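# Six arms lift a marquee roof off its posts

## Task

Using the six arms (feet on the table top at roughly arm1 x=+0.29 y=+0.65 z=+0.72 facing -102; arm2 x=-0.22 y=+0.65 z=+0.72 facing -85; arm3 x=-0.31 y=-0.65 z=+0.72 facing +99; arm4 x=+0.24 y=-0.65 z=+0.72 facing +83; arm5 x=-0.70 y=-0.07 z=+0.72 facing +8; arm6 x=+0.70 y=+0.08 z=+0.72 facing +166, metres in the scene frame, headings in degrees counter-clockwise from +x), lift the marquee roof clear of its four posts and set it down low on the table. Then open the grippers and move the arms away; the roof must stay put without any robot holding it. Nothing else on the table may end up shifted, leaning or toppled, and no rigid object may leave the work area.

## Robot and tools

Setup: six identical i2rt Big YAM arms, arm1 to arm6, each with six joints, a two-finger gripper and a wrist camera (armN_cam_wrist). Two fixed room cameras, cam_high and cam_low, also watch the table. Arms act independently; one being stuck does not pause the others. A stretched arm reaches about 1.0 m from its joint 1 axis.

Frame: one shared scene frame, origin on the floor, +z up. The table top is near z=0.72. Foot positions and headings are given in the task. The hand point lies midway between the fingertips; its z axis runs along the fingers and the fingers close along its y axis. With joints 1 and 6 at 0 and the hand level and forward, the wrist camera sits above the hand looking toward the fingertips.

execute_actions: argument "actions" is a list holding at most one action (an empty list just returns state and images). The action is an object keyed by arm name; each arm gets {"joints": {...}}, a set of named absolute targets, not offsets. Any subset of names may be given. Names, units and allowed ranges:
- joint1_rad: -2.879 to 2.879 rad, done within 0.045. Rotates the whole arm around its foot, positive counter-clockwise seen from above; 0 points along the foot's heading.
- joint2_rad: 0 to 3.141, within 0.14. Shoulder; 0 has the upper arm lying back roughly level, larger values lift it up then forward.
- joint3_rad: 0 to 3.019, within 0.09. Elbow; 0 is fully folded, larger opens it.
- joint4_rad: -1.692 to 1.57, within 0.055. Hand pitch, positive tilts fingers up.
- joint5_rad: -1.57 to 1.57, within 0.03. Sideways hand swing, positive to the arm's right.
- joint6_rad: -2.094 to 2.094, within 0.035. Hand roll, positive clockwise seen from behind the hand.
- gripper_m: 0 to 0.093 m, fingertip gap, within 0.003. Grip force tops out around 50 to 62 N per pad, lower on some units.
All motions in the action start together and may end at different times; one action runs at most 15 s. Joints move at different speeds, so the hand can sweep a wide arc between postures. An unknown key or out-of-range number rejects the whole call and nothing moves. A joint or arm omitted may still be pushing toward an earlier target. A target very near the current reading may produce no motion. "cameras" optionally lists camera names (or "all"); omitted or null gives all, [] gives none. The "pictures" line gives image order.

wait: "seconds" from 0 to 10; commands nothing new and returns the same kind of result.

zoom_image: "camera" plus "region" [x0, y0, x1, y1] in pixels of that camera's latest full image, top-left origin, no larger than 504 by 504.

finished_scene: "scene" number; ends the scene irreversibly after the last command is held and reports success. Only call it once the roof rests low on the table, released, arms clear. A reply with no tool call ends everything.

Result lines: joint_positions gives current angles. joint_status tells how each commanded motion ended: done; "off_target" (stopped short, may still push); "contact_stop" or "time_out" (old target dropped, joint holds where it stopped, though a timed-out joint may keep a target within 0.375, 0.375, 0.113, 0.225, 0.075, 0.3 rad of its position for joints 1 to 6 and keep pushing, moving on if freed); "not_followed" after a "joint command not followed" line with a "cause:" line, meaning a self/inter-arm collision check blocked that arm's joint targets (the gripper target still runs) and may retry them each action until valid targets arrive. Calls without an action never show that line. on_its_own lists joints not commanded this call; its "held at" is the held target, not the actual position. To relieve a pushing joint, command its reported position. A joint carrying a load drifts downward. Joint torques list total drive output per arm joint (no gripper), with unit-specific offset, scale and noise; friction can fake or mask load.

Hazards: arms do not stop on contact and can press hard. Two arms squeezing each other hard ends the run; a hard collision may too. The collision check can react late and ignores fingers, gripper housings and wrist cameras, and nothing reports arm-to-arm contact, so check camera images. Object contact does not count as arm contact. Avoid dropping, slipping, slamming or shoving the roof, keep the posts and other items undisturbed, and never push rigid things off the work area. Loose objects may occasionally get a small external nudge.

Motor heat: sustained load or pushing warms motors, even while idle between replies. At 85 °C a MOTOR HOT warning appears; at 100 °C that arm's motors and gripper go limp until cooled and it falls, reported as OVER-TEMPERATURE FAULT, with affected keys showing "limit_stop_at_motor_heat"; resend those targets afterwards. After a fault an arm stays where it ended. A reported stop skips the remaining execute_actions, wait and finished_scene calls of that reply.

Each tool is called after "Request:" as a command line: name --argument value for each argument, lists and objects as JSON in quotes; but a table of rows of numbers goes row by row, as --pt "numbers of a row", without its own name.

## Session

Request:
execute_actions --actions '[]'

Scene clock: 0.00 s.
Joint torques (N m, as the arm reports them, + toward a larger angle): no reading
arm1.joint_positions: joint1_rad=+0.260 joint2_rad=+0.405 joint3_rad=+0.535 joint4_rad=-1.237 joint5_rad=+0.194 joint6_rad=-0.388 gripper_m=+0.095
arm1.joint_status: not commanded
arm1.hand: x=+0.2734 y=+0.4589 z=+0.9429 quat_wxyz=(-0.059, -0.523, -0.817, +0.238) (m; scene frame)
arm2.joint_positions: joint1_rad=-0.341 joint2_rad=+0.525 joint3_rad=+0.404 joint4_rad=-1.011 joint5_rad=-0.241 joint6_rad=+0.302 gripper_m=+0.095
arm2.joint_status: not commanded
arm2.hand: x=-0.2334 y=+0.4358 z=+0.9328 quat_wxyz=(-0.237, -0.834, -0.496, +0.055) (m; scene frame)
arm3.joint_positions: joint1_rad=+0.094 joint2_rad=+0.351 joint3_rad=+0.649 joint4_rad=-1.406 joint5_rad=+0.295 joint6_rad=+0.506 gripper_m=+0.094
arm3.joint_status: not commanded
arm3.hand: x=-0.2955 y=-0.4819 z=+1.0381 quat_wxyz=(-0.223, +0.549, -0.791, -0.149) (m; scene frame)
arm4.joint_positions: joint1_rad=-0.213 joint2_rad=+0.469 joint3_rad=+0.485 joint4_rad=-1.098 joint5_rad=-0.151 joint6_rad=-0.534 gripper_m=+0.094
arm4.joint_status: not commanded
arm4.hand: x=+0.2816 y=-0.4418 z=+0.9638 quat_wxyz=(-0.201, +0.766, -0.591, -0.156) (m; scene frame)
arm5.joint_positions: joint1_rad=+0.385 joint2_rad=+0.416 joint3_rad=+0.610 joint4_rad=-1.302 joint5_rad=+0.084 joint6_rad=+0.233 gripper_m=+0.094
arm5.joint_status: not commanded
arm5.hand: x=-0.5319 y=+0.0069 z=+0.9651 quat_wxyz=(-0.235, +0.124, -0.963, -0.047) (m; scene frame)
arm6.joint_positions: joint1_rad=-0.299 joint2_rad=+0.495 joint3_rad=+0.462 joint4_rad=-1.050 joint5_rad=-0.284 joint6_rad=-0.187 gripper_m=+0.095
arm6.joint_status: not commanded
arm6.hand: x=+0.4877 y=+0.1423 z=+0.9222 quat_wxyz=(+0.046, +0.955, -0.120, -0.266) (m; scene frame)
pictures: arm1_cam_wrist, arm2_cam_wrist, arm3_cam_wrist, arm4_cam_wrist, arm5_cam_wrist, arm6_cam_wrist, cam_high, cam_low
Images, in order (width x height): arm1_cam_wrist 504x504, arm2_cam_wrist 504x504, arm3_cam_wrist 504x504, arm4_cam_wrist 504x504, arm5_cam_wrist 504x504, arm6_cam_wrist 504x504, cam_high 504x504, cam_low 504x504.

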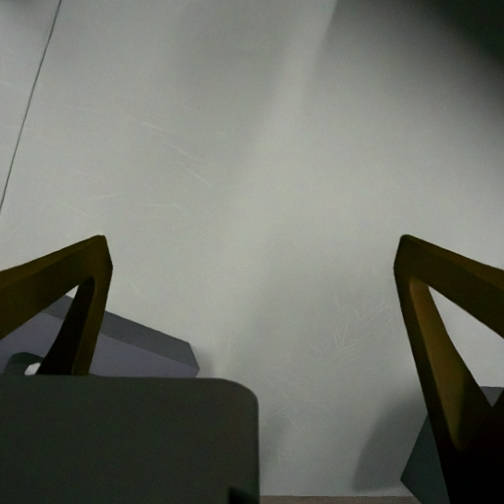

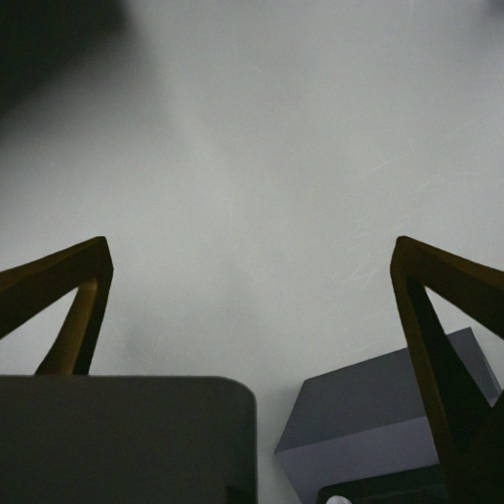

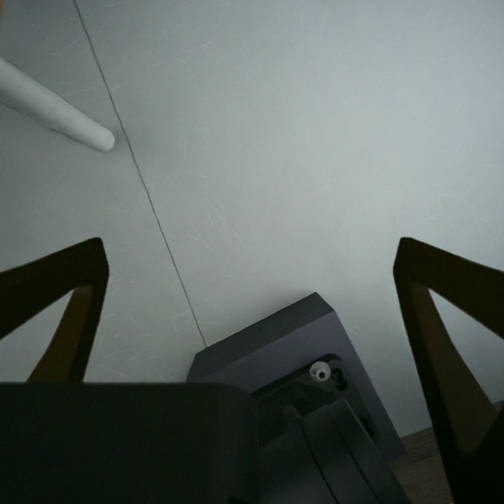

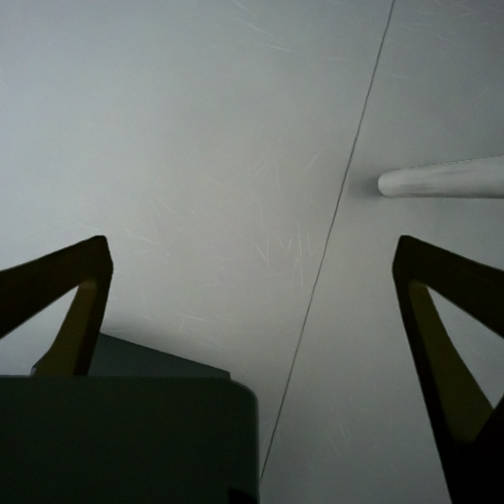

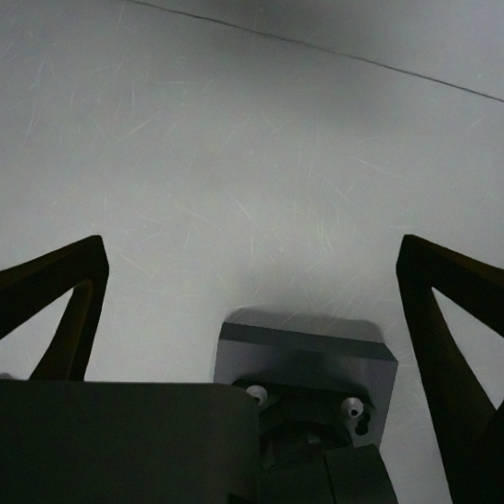

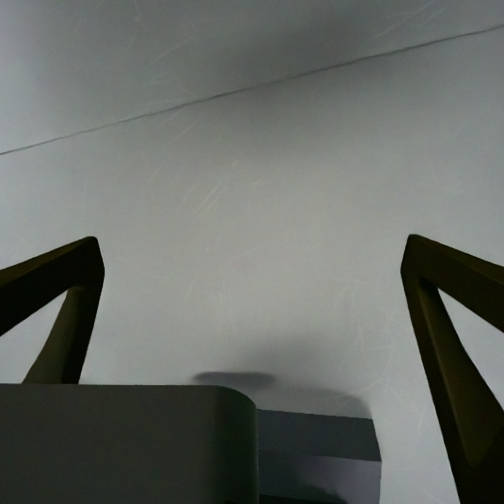

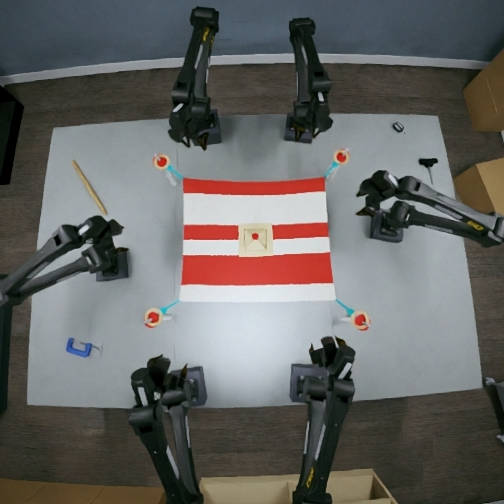

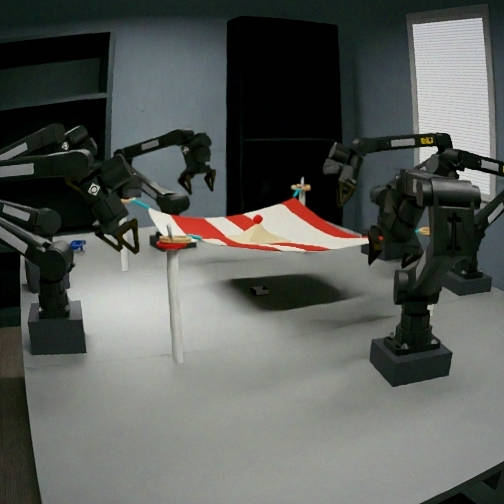

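Request:
zoom_image --camera "cam_high" --region '[120, 130, 380, 350]'

Request:
zoom_image --camera "cam_low" --region '[100, 160, 440, 370]'

Region (120, 130, 380, 350) of cam_high's 504x504 image, scaled by 1.938, with more detail than that image has; it fills the top 426 rows of this view, and the rest is white.

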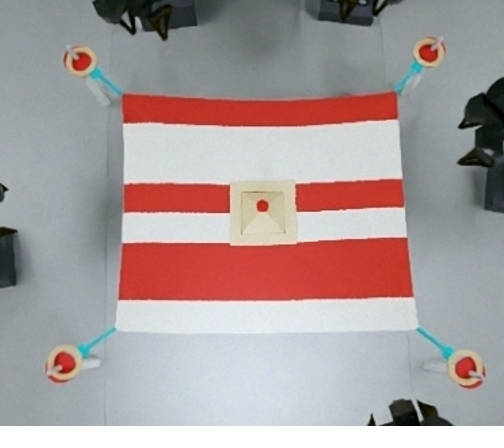

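Region (100, 160, 440, 370) of cam_low's 504x504 image, scaled by 1.482, with more detail than that image has; it fills the top 311 rows of this view, and the rest is white.

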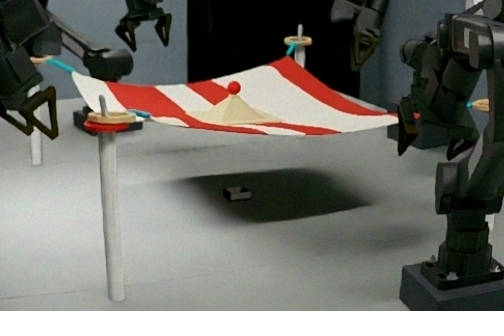

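Request:
execute_actions --actions '[{"arm6":{"joints":{"joint1_rad":0.15,"joint2_rad":0.2,"joint3_rad":0.6,"joint4_rad":-1.5}},"arm1":{"joints":{"joint1_rad":0.472,"joint2_rad":1.24,"joint3_rad":1.355,"joint4_rad":-1.65,"joint5_rad":0,"joint6_rad":0.98,"gripper_m":0.065}},"arm2":{"joints":{"joint1_rad":-0.466,"joint2_rad":1.235,"joint3_rad":1.265,"joint4_rad":-1.565,"joint5_rad":0,"joint6_rad":-1.25,"gripper_m":0.065}},"arm3":{"joints":{"joint1_rad":0.008,"joint2_rad":1.25,"joint3_rad":1.27,"joint4_rad":-1.555,"joint5_rad":0,"joint6_rad":1.12,"gripper_m":0.065}},"arm4":{"joints":{"joint1_rad":-0.335,"joint2_rad":1.295,"joint3_rad":1.37,"joint4_rad":-1.627,"joint5_rad":0,"joint6_rad":-1.185,"gripper_m":0.065}}}]' --cameras '["arm1_cam_wrist","arm2_cam_wrist","arm3_cam_wrist","arm4_cam_wrist","cam_low"]'

Scene clock: 44.33 s.
Joint torques (N m, as the arm reports them, + toward a larger angle): arm1=[ 0.38 -7.91 13.49 -0.17 -0.09  0.23] | arm2=[-3.14 -5.54 13.42  0.08  0.03 -0.15] | arm3=[ -0.77 -11.22  15.11  -0.3   -0.09   0.08] | arm4=[-1.09 -9.46 11.3  -0.38  0.16 -0.28] | arm5=[-1.43  3.44 13.33  1.58  0.08  0.04] | arm6=[ 1.1   3.09 13.8   0.91 -0.13  0.04]
arm1.joint_positions: joint1_rad=+0.464 joint2_rad=+1.251 joint3_rad=+1.302 joint4_rad=-1.638 joint5_rad=+0.003 joint6_rad=+0.970 gripper_m=+0.065
arm1.joint_status: all done
arm1.hand: x=+0.3892 y=+0.3182 z=+1.0527 quat_wxyz=(+0.011, -0.901, -0.433, -0.001) (m; scene frame)
arm2.joint_positions: joint1_rad=-0.459 joint2_rad=+1.229 joint3_rad=+1.216 joint4_rad=-1.555 joint5_rad=-0.003 joint6_rad=-1.240 gripper_m=+0.065
arm2.joint_status: all done
arm2.hand: x=-0.3452 y=+0.3285 z=+1.0748 quat_wxyz=(-0.007, -0.341, -0.940, -0.005) (m; scene frame)
arm3.joint_positions: joint1_rad=+0.017 joint2_rad=+1.263 joint3_rad=+1.210 joint4_rad=-1.540 joint5_rad=+0.004 joint6_rad=+1.112 gripper_m=+0.065
arm3.joint_status: all done
arm3.hand: x=-0.3579 y=-0.3059 z=+1.0611 quat_wxyz=(+0.000, +0.297, -0.955, +0.011) (m; scene frame)
arm4.joint_positions: joint1_rad=-0.328 joint2_rad=+1.297 joint3_rad=+1.325 joint4_rad=-1.610 joint5_rad=-0.003 joint6_rad=-1.170 gripper_m=+0.065
arm4.joint_status: all done
arm4.hand: x=+0.3921 y=-0.3202 z=+1.0894 quat_wxyz=(+0.004, +0.915, -0.404, -0.003) (m; scene frame)
arm5.joint_positions: joint1_rad=+0.385 joint2_rad=+0.416 joint3_rad=+0.610 joint4_rad=-1.302 joint5_rad=+0.084 joint6_rad=+0.233 gripper_m=+0.094
arm5.joint_status: not commanded
arm5.hand: x=-0.5319 y=+0.0069 z=+0.9651 quat_wxyz=(-0.235, +0.124, -0.963, -0.047) (m; scene frame)
arm6.joint_positions: joint1_rad=+0.140 joint2_rad=+0.200 joint3_rad=+0.568 joint4_rad=-1.492 joint5_rad=-0.285 joint6_rad=-0.187 gripper_m=+0.095
arm6.joint_status: all done
arm6.hand: x=+0.5710 y=+0.0402 z=+0.9708 quat_wxyz=(+0.108, +0.963, +0.088, -0.229) (m; scene frame)
pictures: arm1_cam_wrist, arm2_cam_wrist, arm3_cam_wrist, arm4_cam_wrist, cam_low
Images, in order (width x height): arm1_cam_wrist 504x504, arm2_cam_wrist 504x504, arm3_cam_wrist 504x504, arm4_cam_wrist 504x504, cam_low 504x504.

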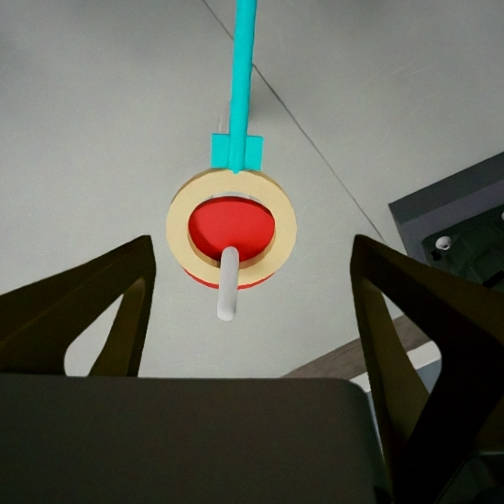

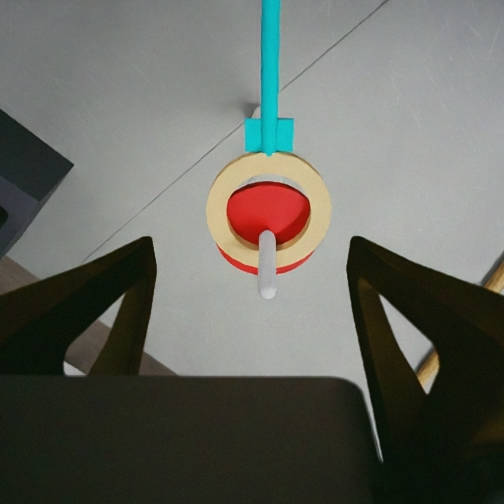

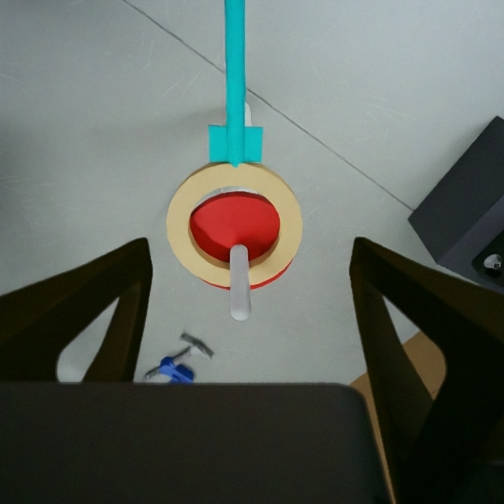

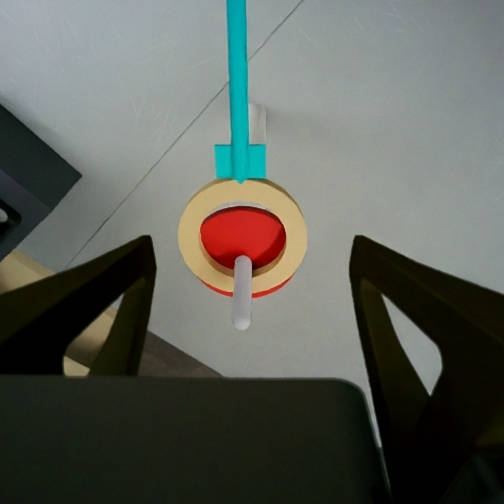

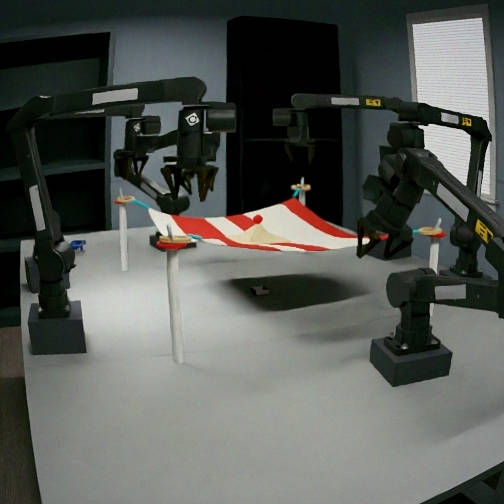

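Request:
execute_actions --actions '[{"arm1":{"joints":{"joint1_rad":0.487,"joint2_rad":1.274,"joint3_rad":1.056,"joint4_rad":-1.33,"joint6_rad":1.02}},"arm2":{"joints":{"joint1_rad":-0.437,"joint2_rad":1.32,"joint3_rad":0.967,"joint4_rad":-1.214}},"arm3":{"joints":{"joint1_rad":-0.002,"joint2_rad":1.315,"joint3_rad":0.995,"joint4_rad":-1.232,"joint6_rad":1.06}},"arm4":{"joints":{"joint2_rad":1.297,"joint3_rad":1.049,"joint4_rad":-1.302,"joint6_rad":-1.225}}}]' --cameras '["arm1_cam_wrist","arm2_cam_wrist","arm3_cam_wrist","arm4_cam_wrist"]'

Scene clock: 86.87 s.
Joint torques (N m, as the arm reports them, + toward a larger angle): arm1=[ 0.65 -8.02  9.22  0.85 -0.09  0.25] | arm2=[-1.69 -6.43  8.21  1.01  0.03 -0.13] | arm3=[ -1.15 -10.49   9.38   1.09  -0.09  -0.1 ] | arm4=[-0.84 -8.67  8.23  0.72  0.17 -0.25] | arm5=[-1.41  3.93 13.38  1.49  0.09  0.03] | arm6=[ 1.06  3.13 13.82  0.9  -0.13  0.03]
arm1.joint_positions: joint1_rad=+0.475 joint2_rad=+1.283 joint3_rad=+1.047 joint4_rad=-1.343 joint5_rad=+0.003 joint6_rad=+1.010 gripper_m=+0.065
arm1.joint_status: all done
arm1.hand: x=+0.3940 y=+0.3162 z=+0.9455 quat_wxyz=(+0.007, -0.908, -0.420, +0.000) (m; scene frame)
arm2.joint_positions: joint1_rad=-0.451 joint2_rad=+1.323 joint3_rad=+0.970 joint4_rad=-1.226 joint5_rad=-0.003 joint6_rad=-1.242 gripper_m=+0.065
arm2.joint_status: all done
arm2.hand: x=-0.3443 y=+0.3194 z=+0.9518 quat_wxyz=(-0.007, -0.336, -0.942, -0.011) (m; scene frame)
arm3.joint_positions: joint1_rad=+0.013 joint2_rad=+1.320 joint3_rad=+0.997 joint4_rad=-1.250 joint5_rad=+0.004 joint6_rad=+1.068 gripper_m=+0.065
arm3.joint_status: all done
arm3.hand: x=-0.3577 y=-0.2979 z=+0.9621 quat_wxyz=(-0.001, +0.315, -0.949, +0.001) (m; scene frame)
arm4.joint_positions: joint1_rad=-0.328 joint2_rad=+1.295 joint3_rad=+1.042 joint4_rad=-1.320 joint5_rad=-0.003 joint6_rad=-1.210 gripper_m=+0.065
arm4.joint_status: all done
arm4.hand: x=+0.3875 y=-0.3294 z=+0.9830 quat_wxyz=(+0.000, +0.923, -0.385, -0.003) (m; scene frame)
arm5.joint_positions: joint1_rad=+0.385 joint2_rad=+0.416 joint3_rad=+0.610 joint4_rad=-1.302 joint5_rad=+0.084 joint6_rad=+0.233 gripper_m=+0.094
arm5.joint_status: not commanded
arm5.hand: x=-0.5319 y=+0.0069 z=+0.9651 quat_wxyz=(-0.235, +0.124, -0.963, -0.047) (m; scene frame)
arm6.joint_positions: joint1_rad=+0.140 joint2_rad=+0.200 joint3_rad=+0.568 joint4_rad=-1.492 joint5_rad=-0.285 joint6_rad=-0.187 gripper_m=+0.095
arm6.joint_status: not commanded
arm6.hand: x=+0.5710 y=+0.0402 z=+0.9708 quat_wxyz=(+0.108, +0.963, +0.088, -0.229) (m; scene frame)
pictures: arm1_cam_wrist, arm2_cam_wrist, arm3_cam_wrist, arm4_cam_wrist
Images, in order (width x height): arm1_cam_wrist 504x504, arm2_cam_wrist 504x504, arm3_cam_wrist 504x504, arm4_cam_wrist 504x504.

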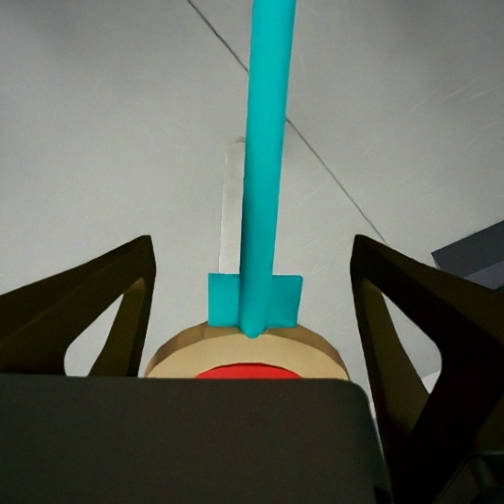

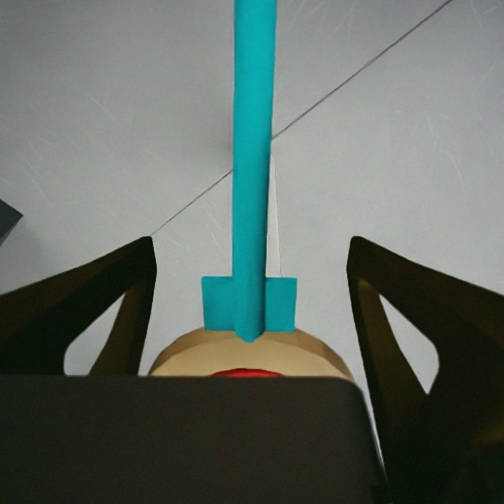

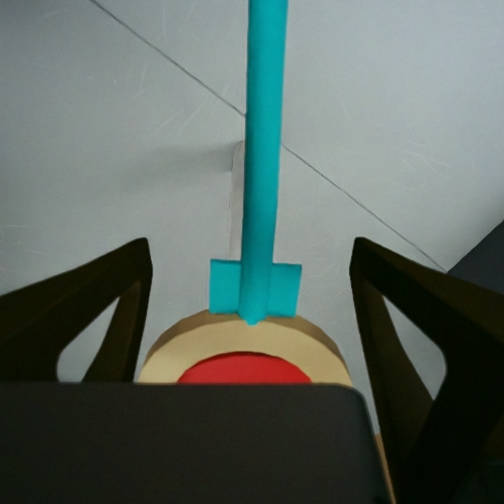

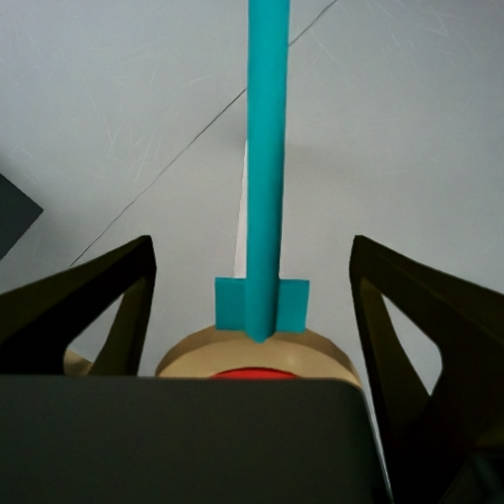

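Request:
execute_actions --actions '[{"arm1":{"joints":{"gripper_m":0.01}},"arm2":{"joints":{"gripper_m":0.01}},"arm3":{"joints":{"gripper_m":0.01}},"arm4":{"joints":{"gripper_m":0.01}}}]' --cameras '[]'

Request:
execute_actions --actions '[{"arm1":{"joints":{"joint1_rad":0.55,"joint2_rad":1.21,"joint3_rad":1.258,"joint4_rad":-1.585,"joint6_rad":1.075}},"arm2":{"joints":{"joint1_rad":-0.54,"joint2_rad":1.228,"joint3_rad":1.167,"joint4_rad":-1.465,"joint6_rad":-1.31}},"arm3":{"joints":{"joint1_rad":0.09,"joint2_rad":1.245,"joint3_rad":1.20,"joint4_rad":-1.498,"joint6_rad":1.13}},"arm4":{"joints":{"joint1_rad":-0.415,"joint2_rad":1.23,"joint3_rad":1.245,"joint4_rad":-1.57,"joint6_rad":-1.28}}}]' --cameras '["arm1_cam_wrist","arm2_cam_wrist","arm3_cam_wrist","arm4_cam_wrist","cam_low","cam_high"]'

Scene clock: 106.70 s.
Joint torques (N m, as the arm reports them, + toward a larger angle): arm1=[ 0.84 -8.14  9.38  0.74 -0.14  0.23] | arm2=[-1.95 -6.71  8.21  1.    0.03 -0.13] | arm3=[ -0.58 -11.34   9.49   0.91  -0.12  -0.07] | arm4=[-1.27 -8.44  8.33  0.56  0.38 -0.24] | arm5=[-1.22  3.51 13.39  1.54  0.1   0.03] | arm6=[ 1.1   3.1  13.8   0.91 -0.13  0.03]
arm1.joint_positions: joint1_rad=+0.475 joint2_rad=+1.282 joint3_rad=+1.047 joint4_rad=-1.338 joint5_rad=+0.005 joint6_rad=+1.011 gripper_m=+0.021
arm1.joint_status: gripper_m off_target (ended at +0.021, target +0.010)
arm1.hand: x=+0.3940 y=+0.3149 z=+0.9457 quat_wxyz=(+0.004, -0.908, -0.419, +0.001) (m; scene frame)
arm2.joint_positions: joint1_rad=-0.449 joint2_rad=+1.323 joint3_rad=+0.970 joint4_rad=-1.226 joint5_rad=-0.003 joint6_rad=-1.242 gripper_m=+0.045
arm2.joint_status: gripper_m off_target (ended at +0.045, target +0.010)
arm2.hand: x=-0.3437 y=+0.3192 z=+0.9518 quat_wxyz=(-0.006, -0.335, -0.942, -0.011) (m; scene frame)
arm3.joint_positions: joint1_rad=+0.006 joint2_rad=+1.320 joint3_rad=+0.997 joint4_rad=-1.246 joint5_rad=+0.005 joint6_rad=+1.067 gripper_m=+0.021
arm3.joint_status: gripper_m off_target (ended at +0.021, target +0.010)
arm3.hand: x=-0.3553 y=-0.2967 z=+0.9623 quat_wxyz=(-0.002, +0.312, -0.950, -0.001) (m; scene frame)
arm4.joint_positions: joint1_rad=-0.328 joint2_rad=+1.294 joint3_rad=+1.042 joint4_rad=-1.314 joint5_rad=-0.010 joint6_rad=-1.211 gripper_m=+0.020
arm4.joint_status: gripper_m off_target (ended at +0.020, target +0.010)
arm4.hand: x=+0.3870 y=-0.3277 z=+0.9831 quat_wxyz=(-0.003, +0.923, -0.385, -0.006) (m; scene frame)
arm5.joint_positions: joint1_rad=+0.385 joint2_rad=+0.416 joint3_rad=+0.610 joint4_rad=-1.302 joint5_rad=+0.084 joint6_rad=+0.233 gripper_m=+0.094
arm5.joint_status: not commanded
arm5.hand: x=-0.5319 y=+0.0069 z=+0.9651 quat_wxyz=(-0.235, +0.124, -0.963, -0.047) (m; scene frame)
arm6.joint_positions: joint1_rad=+0.140 joint2_rad=+0.200 joint3_rad=+0.568 joint4_rad=-1.492 joint5_rad=-0.285 joint6_rad=-0.187 gripper_m=+0.095
arm6.joint_status: not commanded
arm6.hand: x=+0.5710 y=+0.0402 z=+0.9708 quat_wxyz=(+0.108, +0.963, +0.088, -0.229) (m; scene frame)
pictures: none
No camera images: the call's "cameras" was empty. Leave "cameras" out to get every camera's image.

Scene clock: 107.70 s.
Joint torques (N m, as the arm reports them, + toward a larger angle): arm1=[ 1.42 -6.57 11.54 -0.64 -0.5   0.24] | arm2=[-4.47 -6.12 11.9  -0.17  0.56 -0.18] | arm3=[  1.66 -10.81  13.57  -0.7   -0.51   0.06] | arm4=[-2.19 -7.07 10.   -0.87  0.81 -0.25] | arm5=[-1.38  3.48 13.27  1.58  0.09  0.07] | arm6=[ 1.13  3.08 13.8   0.91 -0.13  0.03]
arm1.joint_positions: joint1_rad=+0.530 joint2_rad=+1.209 joint3_rad=+1.227 joint4_rad=-1.560 joint5_rad=+0.015 joint6_rad=+1.066 gripper_m=+0.020
arm1.joint_status: all done
arm1.hand: x=+0.4071 y=+0.3289 z=+1.0375 quat_wxyz=(-0.012, -0.908, -0.419, +0.007) (m; scene frame)
arm2.joint_positions: joint1_rad=-0.515 joint2_rad=+1.228 joint3_rad=+1.136 joint4_rad=-1.448 joint5_rad=-0.016 joint6_rad=-1.299 gripper_m=+0.045
arm2.joint_status: all done
arm2.hand: x=-0.3627 y=+0.3308 z=+1.0443 quat_wxyz=(-0.012, -0.339, -0.941, +0.009) (m; scene frame)
arm3.joint_positions: joint1_rad=+0.068 joint2_rad=+1.244 joint3_rad=+1.162 joint4_rad=-1.473 joint5_rad=+0.014 joint6_rad=+1.122 gripper_m=+0.021
arm3.joint_status: all done
arm3.hand: x=-0.3738 y=-0.3072 z=+1.0491 quat_wxyz=(-0.007, +0.315, -0.949, -0.007) (m; scene frame)
arm4.joint_positions: joint1_rad=-0.390 joint2_rad=+1.225 joint3_rad=+1.219 joint4_rad=-1.542 joint5_rad=-0.021 joint6_rad=-1.265 gripper_m=+0.020
arm4.joint_status: all done
arm4.hand: x=+0.4006 y=-0.3455 z=+1.0728 quat_wxyz=(-0.014, +0.921, -0.389, -0.011) (m; scene frame)
arm5.joint_positions: joint1_rad=+0.385 joint2_rad=+0.416 joint3_rad=+0.610 joint4_rad=-1.302 joint5_rad=+0.084 joint6_rad=+0.233 gripper_m=+0.094
arm5.joint_status: not commanded
arm5.hand: x=-0.5319 y=+0.0069 z=+0.9651 quat_wxyz=(-0.235, +0.124, -0.963, -0.047) (m; scene frame)
arm6.joint_positions: joint1_rad=+0.140 joint2_rad=+0.200 joint3_rad=+0.568 joint4_rad=-1.492 joint5_rad=-0.285 joint6_rad=-0.187 gripper_m=+0.095
arm6.joint_status: not commanded
arm6.hand: x=+0.5710 y=+0.0402 z=+0.9708 quat_wxyz=(+0.108, +0.963, +0.088, -0.229) (m; scene frame)
pictures: arm1_cam_wrist, arm2_cam_wrist, arm3_cam_wrist, arm4_cam_wrist, cam_high, cam_low
Images, in order (width x height): arm1_cam_wrist 504x504, arm2_cam_wrist 504x504, arm3_cam_wrist 504x504, arm4_cam_wrist 504x504, cam_high 504x504, cam_low 504x504.

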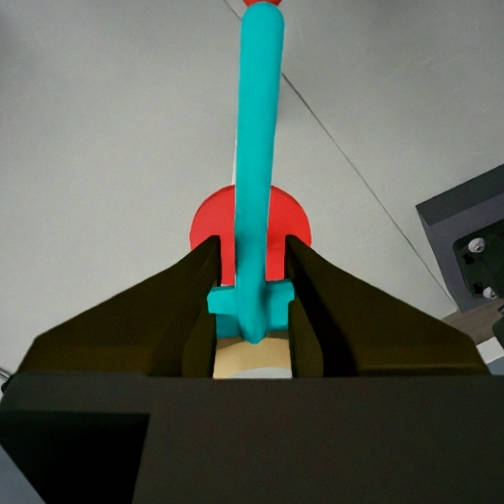

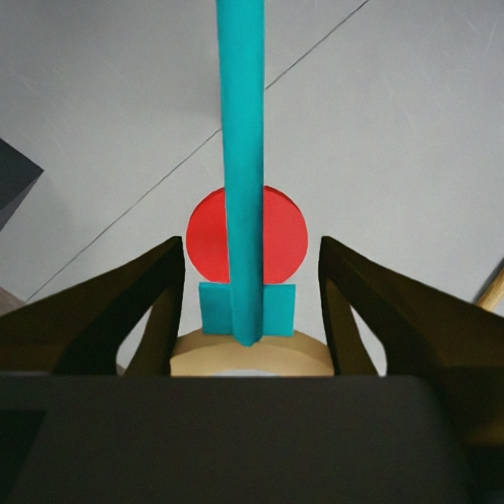

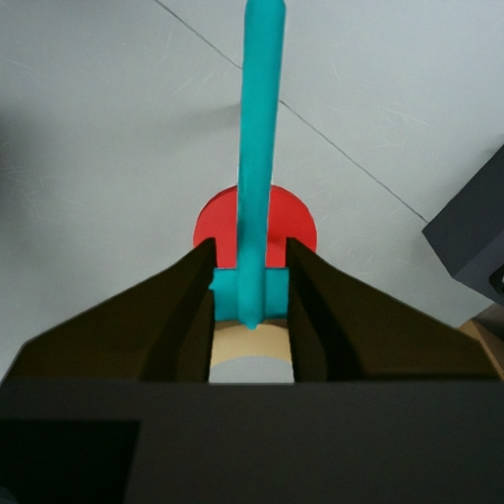

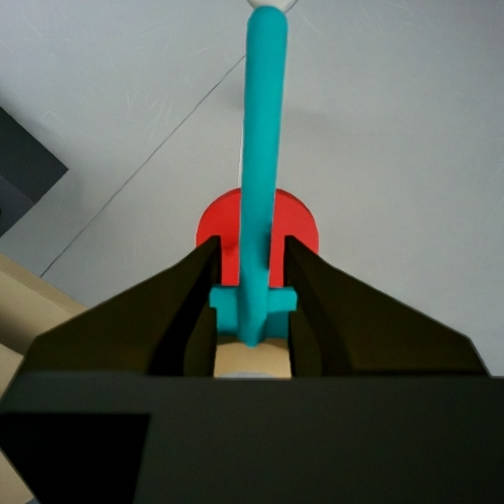

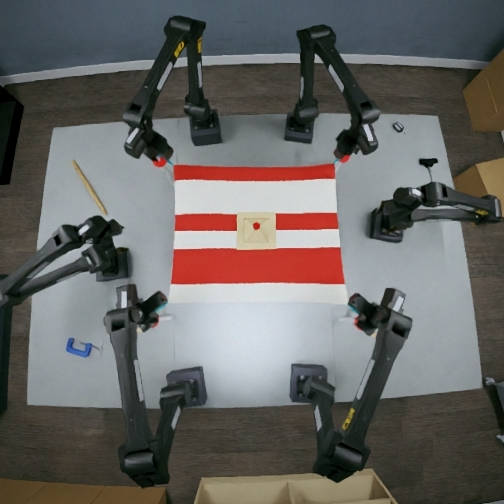

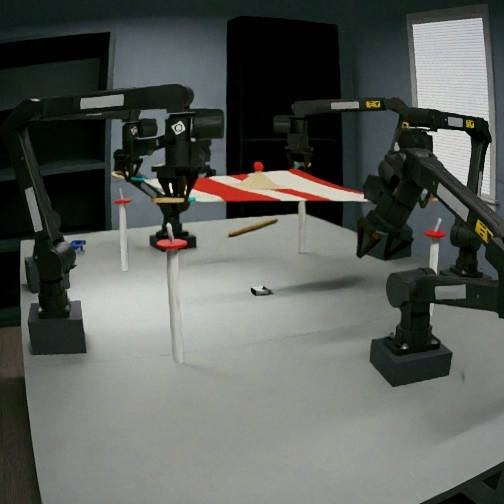

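Request:
execute_actions --actions '[{"arm1":{"joints":{"joint1_rad":0.207,"joint2_rad":1.14,"joint3_rad":1.18,"joint4_rad":-1.62,"joint6_rad":0.56}},"arm2":{"joints":{"joint1_rad":-0.187,"joint2_rad":1.12,"joint3_rad":1.07,"joint4_rad":-1.53,"joint6_rad":-0.70}},"arm3":{"joints":{"joint1_rad":-0.243,"joint2_rad":1.205,"joint3_rad":1.13,"joint4_rad":-1.51,"joint6_rad":0.49}},"arm4":{"joints":{"joint1_rad":-0.066,"joint2_rad":1.12,"joint3_rad":1.15,"joint4_rad":-1.62,"joint6_rad":-0.68}}}]' --cameras '["arm2_cam_wrist","cam_high"]'

Request:
execute_actions --actions '[{"arm1":{"joints":{"joint2_rad":1.18,"joint3_rad":0.91,"joint4_rad":-1.295}},"arm2":{"joints":{"joint2_rad":1.205,"joint3_rad":0.79,"joint4_rad":-1.155}},"arm3":{"joints":{"joint2_rad":1.29,"joint3_rad":0.87,"joint4_rad":-1.14}},"arm4":{"joints":{"joint2_rad":1.2,"joint3_rad":0.805,"joint4_rad":-1.17}}}]' --cameras '["arm2_cam_wrist","cam_low","cam_high"]'

Scene clock: 125.57 s.
Joint torques (N m, as the arm reports them, + toward a larger angle): arm1=[-0.47 -6.95  8.53 -0.38 -0.15  0.05] | arm2=[-2.46 -5.09  8.63 -0.05  0.14  0.03] | arm3=[ -0.06 -10.67   9.08  -0.45  -0.17  -0.11] | arm4=[-0.47 -6.13  8.01 -0.58  0.28  0.04] | arm5=[-1.08  3.59 13.33  1.6   0.12  0.05] | arm6=[ 1.08  3.1  13.81  0.92 -0.12  0.04]
arm1.joint_positions: joint1_rad=+0.210 joint2_rad=+1.150 joint3_rad=+1.182 joint4_rad=-1.601 joint5_rad=+0.004 joint6_rad=+0.570 gripper_m=+0.020
arm1.joint_status: all done
arm1.hand: x=+0.3014 y=+0.3374 z=+1.0379 quat_wxyz=(+0.003, -0.868, -0.497, +0.001) (m; scene frame)
arm2.joint_positions: joint1_rad=-0.190 joint2_rad=+1.127 joint3_rad=+1.075 joint4_rad=-1.516 joint5_rad=-0.005 joint6_rad=-0.710 gripper_m=+0.045
arm2.joint_status: all done
arm2.hand: x=-0.2518 y=+0.3464 z=+1.0530 quat_wxyz=(-0.007, -0.460, -0.888, -0.007) (m; scene frame)
arm3.joint_positions: joint1_rad=-0.242 joint2_rad=+1.218 joint3_rad=+1.143 joint4_rad=-1.490 joint5_rad=+0.005 joint6_rad=+0.498 gripper_m=+0.021
arm3.joint_status: all done
arm3.hand: x=-0.2692 y=-0.3156 z=+1.0500 quat_wxyz=(-0.003, +0.460, -0.888, -0.002) (m; scene frame)
arm4.joint_positions: joint1_rad=-0.069 joint2_rad=+1.120 joint3_rad=+1.150 joint4_rad=-1.596 joint5_rad=-0.005 joint6_rad=-0.695 gripper_m=+0.020
arm4.joint_status: all done
arm4.hand: x=+0.2911 y=-0.3542 z=+1.0777 quat_wxyz=(-0.003, +0.866, -0.500, -0.005) (m; scene frame)
arm5.joint_positions: joint1_rad=+0.385 joint2_rad=+0.416 joint3_rad=+0.610 joint4_rad=-1.302 joint5_rad=+0.084 joint6_rad=+0.233 gripper_m=+0.094
arm5.joint_status: not commanded
arm5.hand: x=-0.5319 y=+0.0069 z=+0.9651 quat_wxyz=(-0.235, +0.124, -0.963, -0.047) (m; scene frame)
arm6.joint_positions: joint1_rad=+0.140 joint2_rad=+0.200 joint3_rad=+0.568 joint4_rad=-1.492 joint5_rad=-0.285 joint6_rad=-0.187 gripper_m=+0.095
arm6.joint_status: not commanded
arm6.hand: x=+0.5710 y=+0.0402 z=+0.9708 quat_wxyz=(+0.108, +0.963, +0.088, -0.229) (m; scene frame)
pictures: arm2_cam_wrist, cam_high
Images, in order (width x height): arm2_cam_wrist 504x504, cam_high 504x504.

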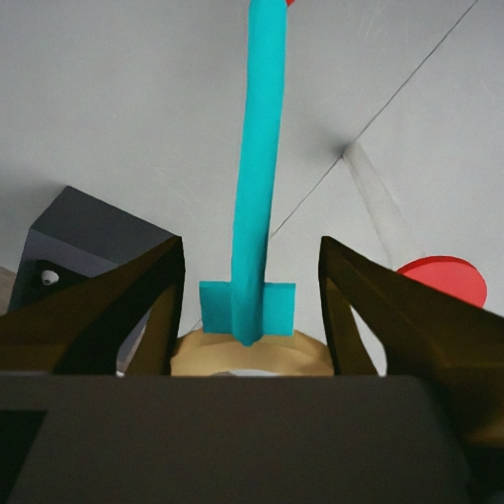

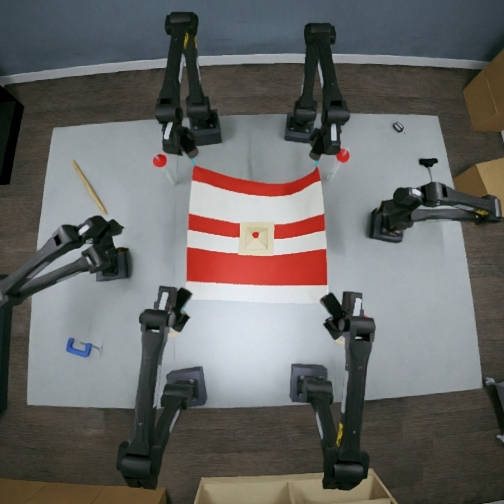

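Scene clock: 126.73 s.
Joint torques (N m, as the arm reports them, + toward a larger angle): arm1=[-0.51 -5.82  8.77  0.56 -0.14  0.03] | arm2=[-2.41 -5.2   8.    0.82  0.12  0.03] | arm3=[  0.06 -10.14   8.66   0.87  -0.14  -0.11] | arm4=[-0.69 -7.27  7.39  0.35  0.29  0.04] | arm5=[-1.28  3.54 13.36  1.59  0.09  0.06] | arm6=[ 1.08  3.09 13.79  0.9  -0.13  0.04]
arm1.joint_positions: joint1_rad=+0.210 joint2_rad=+1.189 joint3_rad=+0.908 joint4_rad=-1.299 joint5_rad=+0.004 joint6_rad=+0.569 gripper_m=+0.020
arm1.joint_status: all done
arm1.hand: x=+0.3013 y=+0.3407 z=+0.9232 quat_wxyz=(+0.007, -0.867, -0.498, -0.002) (m; scene frame)
arm2.joint_positions: joint1_rad=-0.190 joint2_rad=+1.211 joint3_rad=+0.793 joint4_rad=-1.161 joint5_rad=-0.005 joint6_rad=-0.709 gripper_m=+0.045
arm2.joint_status: all done
arm2.hand: x=-0.2496 y=+0.3513 z=+0.9249 quat_wxyz=(-0.005, -0.461, -0.888, -0.012) (m; scene frame)
arm3.joint_positions: joint1_rad=-0.242 joint2_rad=+1.302 joint3_rad=+0.875 joint4_rad=-1.153 joint5_rad=+0.005 joint6_rad=+0.498 gripper_m=+0.021
arm3.joint_status: all done
arm3.hand: x=-0.2700 y=-0.3204 z=+0.9244 quat_wxyz=(+0.001, +0.460, -0.888, +0.004) (m; scene frame)
arm4.joint_positions: joint1_rad=-0.069 joint2_rad=+1.210 joint3_rad=+0.807 joint4_rad=-1.177 joint5_rad=-0.005 joint6_rad=-0.694 gripper_m=+0.020
arm4.joint_status: all done
arm4.hand: x=+0.2908 y=-0.3539 z=+0.9244 quat_wxyz=(+0.004, +0.866, -0.500, -0.003) (m; scene frame)
arm5.joint_positions: joint1_rad=+0.385 joint2_rad=+0.416 joint3_rad=+0.610 joint4_rad=-1.302 joint5_rad=+0.084 joint6_rad=+0.233 gripper_m=+0.094
arm5.joint_status: not commanded
arm5.hand: x=-0.5319 y=+0.0069 z=+0.9651 quat_wxyz=(-0.235, +0.124, -0.963, -0.047) (m; scene frame)
arm6.joint_positions: joint1_rad=+0.140 joint2_rad=+0.200 joint3_rad=+0.568 joint4_rad=-1.492 joint5_rad=-0.285 joint6_rad=-0.187 gripper_m=+0.095
arm6.joint_status: not commanded
arm6.hand: x=+0.5710 y=+0.0402 z=+0.9708 quat_wxyz=(+0.108, +0.963, +0.088, -0.229) (m; scene frame)
pictures: arm2_cam_wrist, cam_high, cam_low
Images, in order (width x height): arm2_cam_wrist 504x504, cam_high 504x504, cam_low 504x504.

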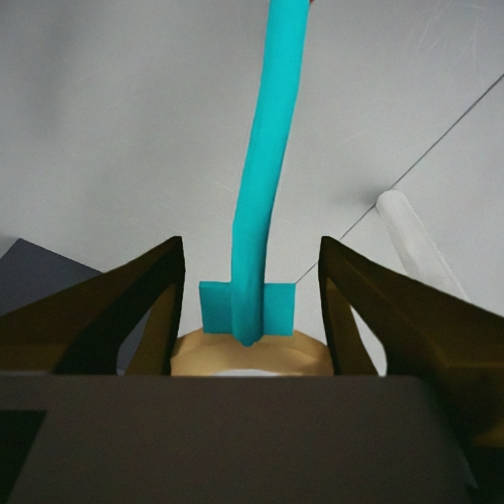

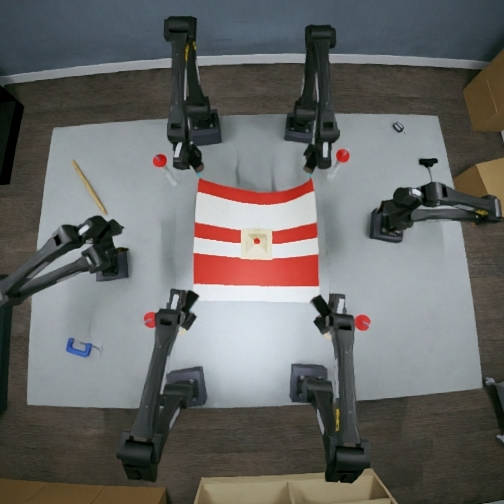

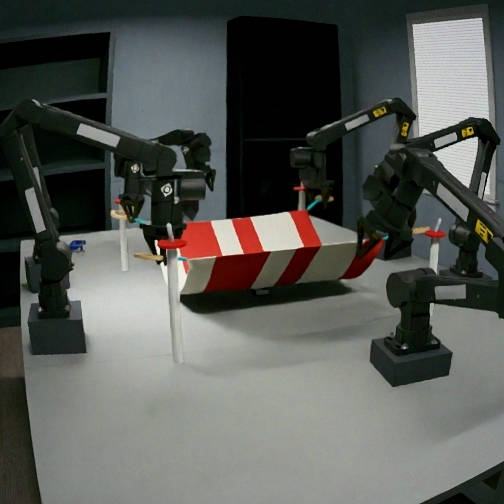

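Request:
execute_actions --actions '[{"arm1":{"joints":{"joint2_rad":1.24,"joint3_rad":0.80,"joint4_rad":-1.125}},"arm2":{"joints":{"joint2_rad":1.29,"joint3_rad":0.69,"joint4_rad":-0.965}},"arm3":{"joints":{"joint2_rad":1.375,"joint3_rad":0.775,"joint4_rad":-0.96}},"arm4":{"joints":{"joint2_rad":1.285,"joint3_rad":0.705,"joint4_rad":-0.985}}}]' --cameras '[]'

Request:
execute_actions --actions '[{"arm1":{"joints":{"joint2_rad":1.535,"joint3_rad":0.63,"joint4_rad":-0.635}},"arm2":{"joints":{"joint2_rad":1.69,"joint3_rad":0.572,"joint4_rad":-0.435}},"arm3":{"joints":{"joint2_rad":1.72,"joint3_rad":0.66,"joint4_rad":-0.485}},"arm4":{"joints":{"joint2_rad":1.665,"joint3_rad":0.58,"joint4_rad":-0.46}}}]' --cameras '["cam_low"]'

Scene clock: 145.97 s.
Joint torques (N m, as the arm reports them, + toward a larger angle): arm1=[-0.52 -7.17  8.09  0.57 -0.16  0.02] | arm2=[-2.48 -4.92  7.46  0.86  0.12  0.04] | arm3=[ -0.28 -10.97   8.02   0.9   -0.15  -0.1 ] | arm4=[-0.54 -7.4   6.95  0.36  0.27  0.01] | arm5=[-1.39  3.13 13.23  1.44  0.13  0.03] | arm6=[ 1.08  3.13 13.82  0.92 -0.12  0.03]
arm1.joint_positions: joint1_rad=+0.210 joint2_rad=+1.250 joint3_rad=+0.796 joint4_rad=-1.129 joint5_rad=+0.004 joint6_rad=+0.569 gripper_m=+0.020
arm1.joint_status: all done
arm1.hand: x=+0.3013 y=+0.3423 z=+0.8660 quat_wxyz=(+0.008, -0.867, -0.498, -0.002) (m; scene frame)
arm2.joint_positions: joint1_rad=-0.190 joint2_rad=+1.292 joint3_rad=+0.690 joint4_rad=-0.971 joint5_rad=-0.004 joint6_rad=-0.709 gripper_m=+0.045
arm2.joint_status: all done
arm2.hand: x=-0.2487 y=+0.3537 z=+0.8681 quat_wxyz=(-0.006, -0.461, -0.888, -0.009) (m; scene frame)
arm3.joint_positions: joint1_rad=-0.242 joint2_rad=+1.383 joint3_rad=+0.780 joint4_rad=-0.974 joint5_rad=+0.005 joint6_rad=+0.498 gripper_m=+0.021
arm3.joint_status: all done
arm3.hand: x=-0.2702 y=-0.3215 z=+0.8676 quat_wxyz=(+0.000, +0.460, -0.888, +0.003) (m; scene frame)
arm4.joint_positions: joint1_rad=-0.069 joint2_rad=+1.290 joint3_rad=+0.704 joint4_rad=-0.993 joint5_rad=-0.005 joint6_rad=-0.694 gripper_m=+0.020
arm4.joint_status: all done
arm4.hand: x=+0.2903 y=-0.3563 z=+0.8670 quat_wxyz=(+0.004, +0.866, -0.500, -0.003) (m; scene frame)
arm5.joint_positions: joint1_rad=+0.385 joint2_rad=+0.416 joint3_rad=+0.610 joint4_rad=-1.302 joint5_rad=+0.084 joint6_rad=+0.233 gripper_m=+0.094
arm5.joint_status: not commanded
arm5.hand: x=-0.5319 y=+0.0069 z=+0.9651 quat_wxyz=(-0.235, +0.124, -0.963, -0.047) (m; scene frame)
arm6.joint_positions: joint1_rad=+0.140 joint2_rad=+0.200 joint3_rad=+0.568 joint4_rad=-1.492 joint5_rad=-0.285 joint6_rad=-0.187 gripper_m=+0.095
arm6.joint_status: not commanded
arm6.hand: x=+0.5710 y=+0.0402 z=+0.9708 quat_wxyz=(+0.108, +0.963, +0.088, -0.229) (m; scene frame)
pictures: none
No camera images: the call's "cameras" was empty. Leave "cameras" out to get every camera's image.

Scene clock: 147.20 s.
Joint torques (N m, as the arm reports them, + toward a larger angle): arm1=[-0.26 -8.34  4.93  1.01 -0.12  0.02] | arm2=[-2.36 -6.44  3.49  1.15  0.01  0.03] | arm3=[ -0.13 -13.14   4.72   1.15  -0.09  -0.08] | arm4=[-0.56 -9.39  3.52  0.85  0.18  0.01] | arm5=[-1.63  3.29 13.2   1.63  0.12  0.04] | arm6=[ 1.12  3.08 13.8   0.93 -0.12  0.04]
arm1.joint_positions: joint1_rad=+0.210 joint2_rad=+1.544 joint3_rad=+0.635 joint4_rad=-0.648 joint5_rad=+0.003 joint6_rad=+0.569 gripper_m=+0.020
arm1.joint_status: all done
arm1.hand: x=+0.3019 y=+0.3328 z=+0.7314 quat_wxyz=(-0.003, -0.867, -0.498, +0.003) (m; scene frame)
arm2.joint_positions: joint1_rad=-0.190 joint2_rad=+1.681 joint3_rad=+0.579 joint4_rad=-0.447 joint5_rad=-0.001 joint6_rad=-0.708 gripper_m=+0.045
arm2.joint_status: all done
arm2.hand: x=-0.2483 y=+0.3434 z=+0.7297 quat_wxyz=(-0.009, -0.461, -0.887, +0.002) (m; scene frame)
arm3.joint_positions: joint1_rad=-0.242 joint2_rad=+1.725 joint3_rad=+0.667 joint4_rad=-0.503 joint5_rad=+0.003 joint6_rad=+0.497 gripper_m=+0.021
arm3.joint_status: all done
arm3.hand: x=-0.2700 y=-0.3153 z=+0.7305 quat_wxyz=(-0.004, +0.461, -0.888, -0.004) (m; scene frame)
arm4.joint_positions: joint1_rad=-0.069 joint2_rad=+1.660 joint3_rad=+0.586 joint4_rad=-0.479 joint5_rad=-0.003 joint6_rad=-0.693 gripper_m=+0.020
arm4.joint_status: all done
arm4.hand: x=+0.2924 y=-0.3443 z=+0.7312 quat_wxyz=(-0.009, +0.866, -0.500, -0.006) (m; scene frame)
arm5.joint_positions: joint1_rad=+0.385 joint2_rad=+0.416 joint3_rad=+0.610 joint4_rad=-1.302 joint5_rad=+0.084 joint6_rad=+0.233 gripper_m=+0.094
arm5.joint_status: not commanded
arm5.hand: x=-0.5319 y=+0.0069 z=+0.9651 quat_wxyz=(-0.235, +0.124, -0.963, -0.047) (m; scene frame)
arm6.joint_positions: joint1_rad=+0.140 joint2_rad=+0.200 joint3_rad=+0.568 joint4_rad=-1.492 joint5_rad=-0.285 joint6_rad=-0.187 gripper_m=+0.095
arm6.joint_status: not commanded
arm6.hand: x=+0.5710 y=+0.0402 z=+0.9708 quat_wxyz=(+0.108, +0.963, +0.088, -0.229) (m; scene frame)
pictures: cam_low
Images, in order (width x height): cam_low 504x504.

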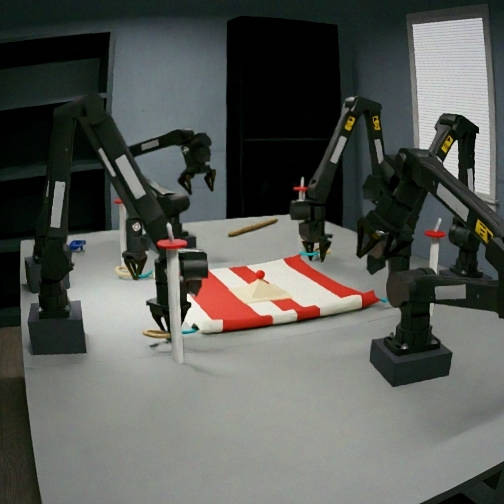

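Request:
execute_actions --actions '[{"arm1":{"joints":{"gripper_m":0.05}},"arm2":{"joints":{"gripper_m":0.065}},"arm3":{"joints":{"gripper_m":0.05}},"arm4":{"joints":{"gripper_m":0.05}}}]' --cameras '[]'

Request:
execute_actions --actions '[{"arm1":{"joints":{"joint2_rad":0.85,"joint4_rad":-1.1}},"arm2":{"joints":{"joint2_rad":0.85,"joint4_rad":-1.0}},"arm3":{"joints":{"joint2_rad":0.85,"joint4_rad":-1.05}},"arm4":{"joints":{"joint2_rad":0.85,"joint4_rad":-1.0}}}]' --cameras '["cam_low","cam_high"]'

Scene clock: 160.23 s.
Joint torques (N m, as the arm reports them, + toward a larger angle): arm1=[-0.48 -8.46  4.92  0.94 -0.11  0.03] | arm2=[-2.34 -6.49  3.51  1.15  0.01  0.03] | arm3=[ -0.18 -13.38   4.71   1.12  -0.08  -0.09] | arm4=[-0.19 -9.06  3.57  0.77  0.13  0.04] | arm5=[-1.48  3.73 13.2   1.4   0.11  0.06] | arm6=[ 1.12  3.1  13.82  0.9  -0.13  0.03]
arm1.joint_positions: joint1_rad=+0.210 joint2_rad=+1.544 joint3_rad=+0.635 joint4_rad=-0.648 joint5_rad=+0.003 joint6_rad=+0.569 gripper_m=+0.050
arm1.joint_status: all done
arm1.hand: x=+0.3019 y=+0.3328 z=+0.7314 quat_wxyz=(-0.003, -0.867, -0.498, +0.003) (m; scene frame)
arm2.joint_positions: joint1_rad=-0.190 joint2_rad=+1.681 joint3_rad=+0.579 joint4_rad=-0.447 joint5_rad=-0.001 joint6_rad=-0.707 gripper_m=+0.065
arm2.joint_status: all done
arm2.hand: x=-0.2483 y=+0.3434 z=+0.7297 quat_wxyz=(-0.009, -0.461, -0.887, +0.002) (m; scene frame)
arm3.joint_positions: joint1_rad=-0.242 joint2_rad=+1.725 joint3_rad=+0.667 joint4_rad=-0.503 joint5_rad=+0.003 joint6_rad=+0.497 gripper_m=+0.050
arm3.joint_status: all done
arm3.hand: x=-0.2700 y=-0.3153 z=+0.7305 quat_wxyz=(-0.004, +0.461, -0.888, -0.004) (m; scene frame)
arm4.joint_positions: joint1_rad=-0.069 joint2_rad=+1.660 joint3_rad=+0.586 joint4_rad=-0.477 joint5_rad=-0.002 joint6_rad=-0.693 gripper_m=+0.050
arm4.joint_status: all done
arm4.hand: x=+0.2926 y=-0.3439 z=+0.7312 quat_wxyz=(-0.010, +0.866, -0.500, -0.006) (m; scene frame)
arm5.joint_positions: joint1_rad=+0.385 joint2_rad=+0.416 joint3_rad=+0.610 joint4_rad=-1.302 joint5_rad=+0.084 joint6_rad=+0.233 gripper_m=+0.094
arm5.joint_status: not commanded
arm5.hand: x=-0.5319 y=+0.0069 z=+0.9651 quat_wxyz=(-0.235, +0.124, -0.963, -0.047) (m; scene frame)
arm6.joint_positions: joint1_rad=+0.140 joint2_rad=+0.200 joint3_rad=+0.568 joint4_rad=-1.492 joint5_rad=-0.285 joint6_rad=-0.187 gripper_m=+0.095
arm6.joint_status: not commanded
arm6.hand: x=+0.5710 y=+0.0402 z=+0.9708 quat_wxyz=(+0.108, +0.963, +0.088, -0.229) (m; scene frame)
pictures: none
No camera images: the call's "cameras" was empty. Leave "cameras" out to get every camera's image.

Scene clock: 161.63 s.
Joint torques (N m, as the arm reports them, + toward a larger angle): arm1=[-0.44 -2.01  9.15  0.4  -0.11  0.01] | arm2=[-2.53 -1.72  8.8   0.7   0.03  0.05] | arm3=[-0.22 -3.38 10.1   0.3  -0.11 -0.1 ] | arm4=[-1.11 -1.8   8.36 -0.06  0.18  0.05] | arm5=[-0.92  3.72 13.4   1.68  0.13  0.07] | arm6=[ 1.06  3.1  13.82  0.9  -0.13  0.04]
arm1.joint_positions: joint1_rad=+0.210 joint2_rad=+0.849 joint3_rad=+0.629 joint4_rad=-1.089 joint5_rad=+0.003 joint6_rad=+0.569 gripper_m=+0.050
arm1.joint_status: all done
arm1.hand: x=+0.2995 y=+0.3904 z=+0.9069 quat_wxyz=(-0.113, -0.860, -0.494, +0.061) (m; scene frame)
arm2.joint_positions: joint1_rad=-0.190 joint2_rad=+0.854 joint3_rad=+0.576 joint4_rad=-0.990 joint5_rad=-0.001 joint6_rad=-0.707 gripper_m=+0.065
arm2.joint_status: all done
arm2.hand: x=-0.2470 y=+0.3854 z=+0.9383 quat_wxyz=(-0.061, -0.457, -0.878, +0.132) (m; scene frame)
arm3.joint_positions: joint1_rad=-0.242 joint2_rad=+0.849 joint3_rad=+0.667 joint4_rad=-1.033 joint5_rad=+0.003 joint6_rad=+0.497 gripper_m=+0.050
arm3.joint_status: all done
arm3.hand: x=-0.2758 y=-0.3683 z=+0.9750 quat_wxyz=(-0.100, +0.453, -0.874, -0.146) (m; scene frame)
arm4.joint_positions: joint1_rad=-0.069 joint2_rad=+0.848 joint3_rad=+0.580 joint4_rad=-0.982 joint5_rad=-0.002 joint6_rad=-0.693 gripper_m=+0.050
arm4.joint_status: all done
arm4.hand: x=+0.2858 y=-0.3862 z=+0.9359 quat_wxyz=(-0.151, +0.855, -0.494, -0.058) (m; scene frame)
arm5.joint_positions: joint1_rad=+0.385 joint2_rad=+0.416 joint3_rad=+0.610 joint4_rad=-1.302 joint5_rad=+0.084 joint6_rad=+0.233 gripper_m=+0.094
arm5.joint_status: not commanded
arm5.hand: x=-0.5319 y=+0.0069 z=+0.9651 quat_wxyz=(-0.235, +0.124, -0.963, -0.047) (m; scene frame)
arm6.joint_positions: joint1_rad=+0.140 joint2_rad=+0.200 joint3_rad=+0.568 joint4_rad=-1.492 joint5_rad=-0.285 joint6_rad=-0.187 gripper_m=+0.095
arm6.joint_status: not commanded
arm6.hand: x=+0.5710 y=+0.0402 z=+0.9708 quat_wxyz=(+0.108, +0.963, +0.088, -0.229) (m; scene frame)
pictures: cam_high, cam_low
Images, in order (width x height): cam_high 504x504, cam_low 504x504.

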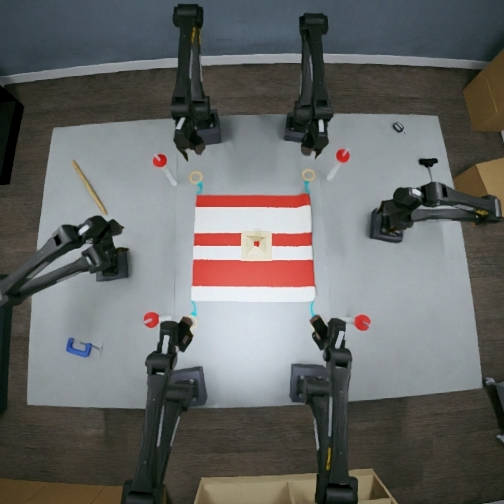

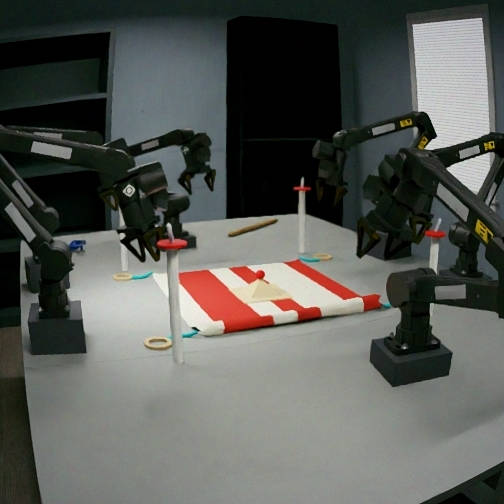

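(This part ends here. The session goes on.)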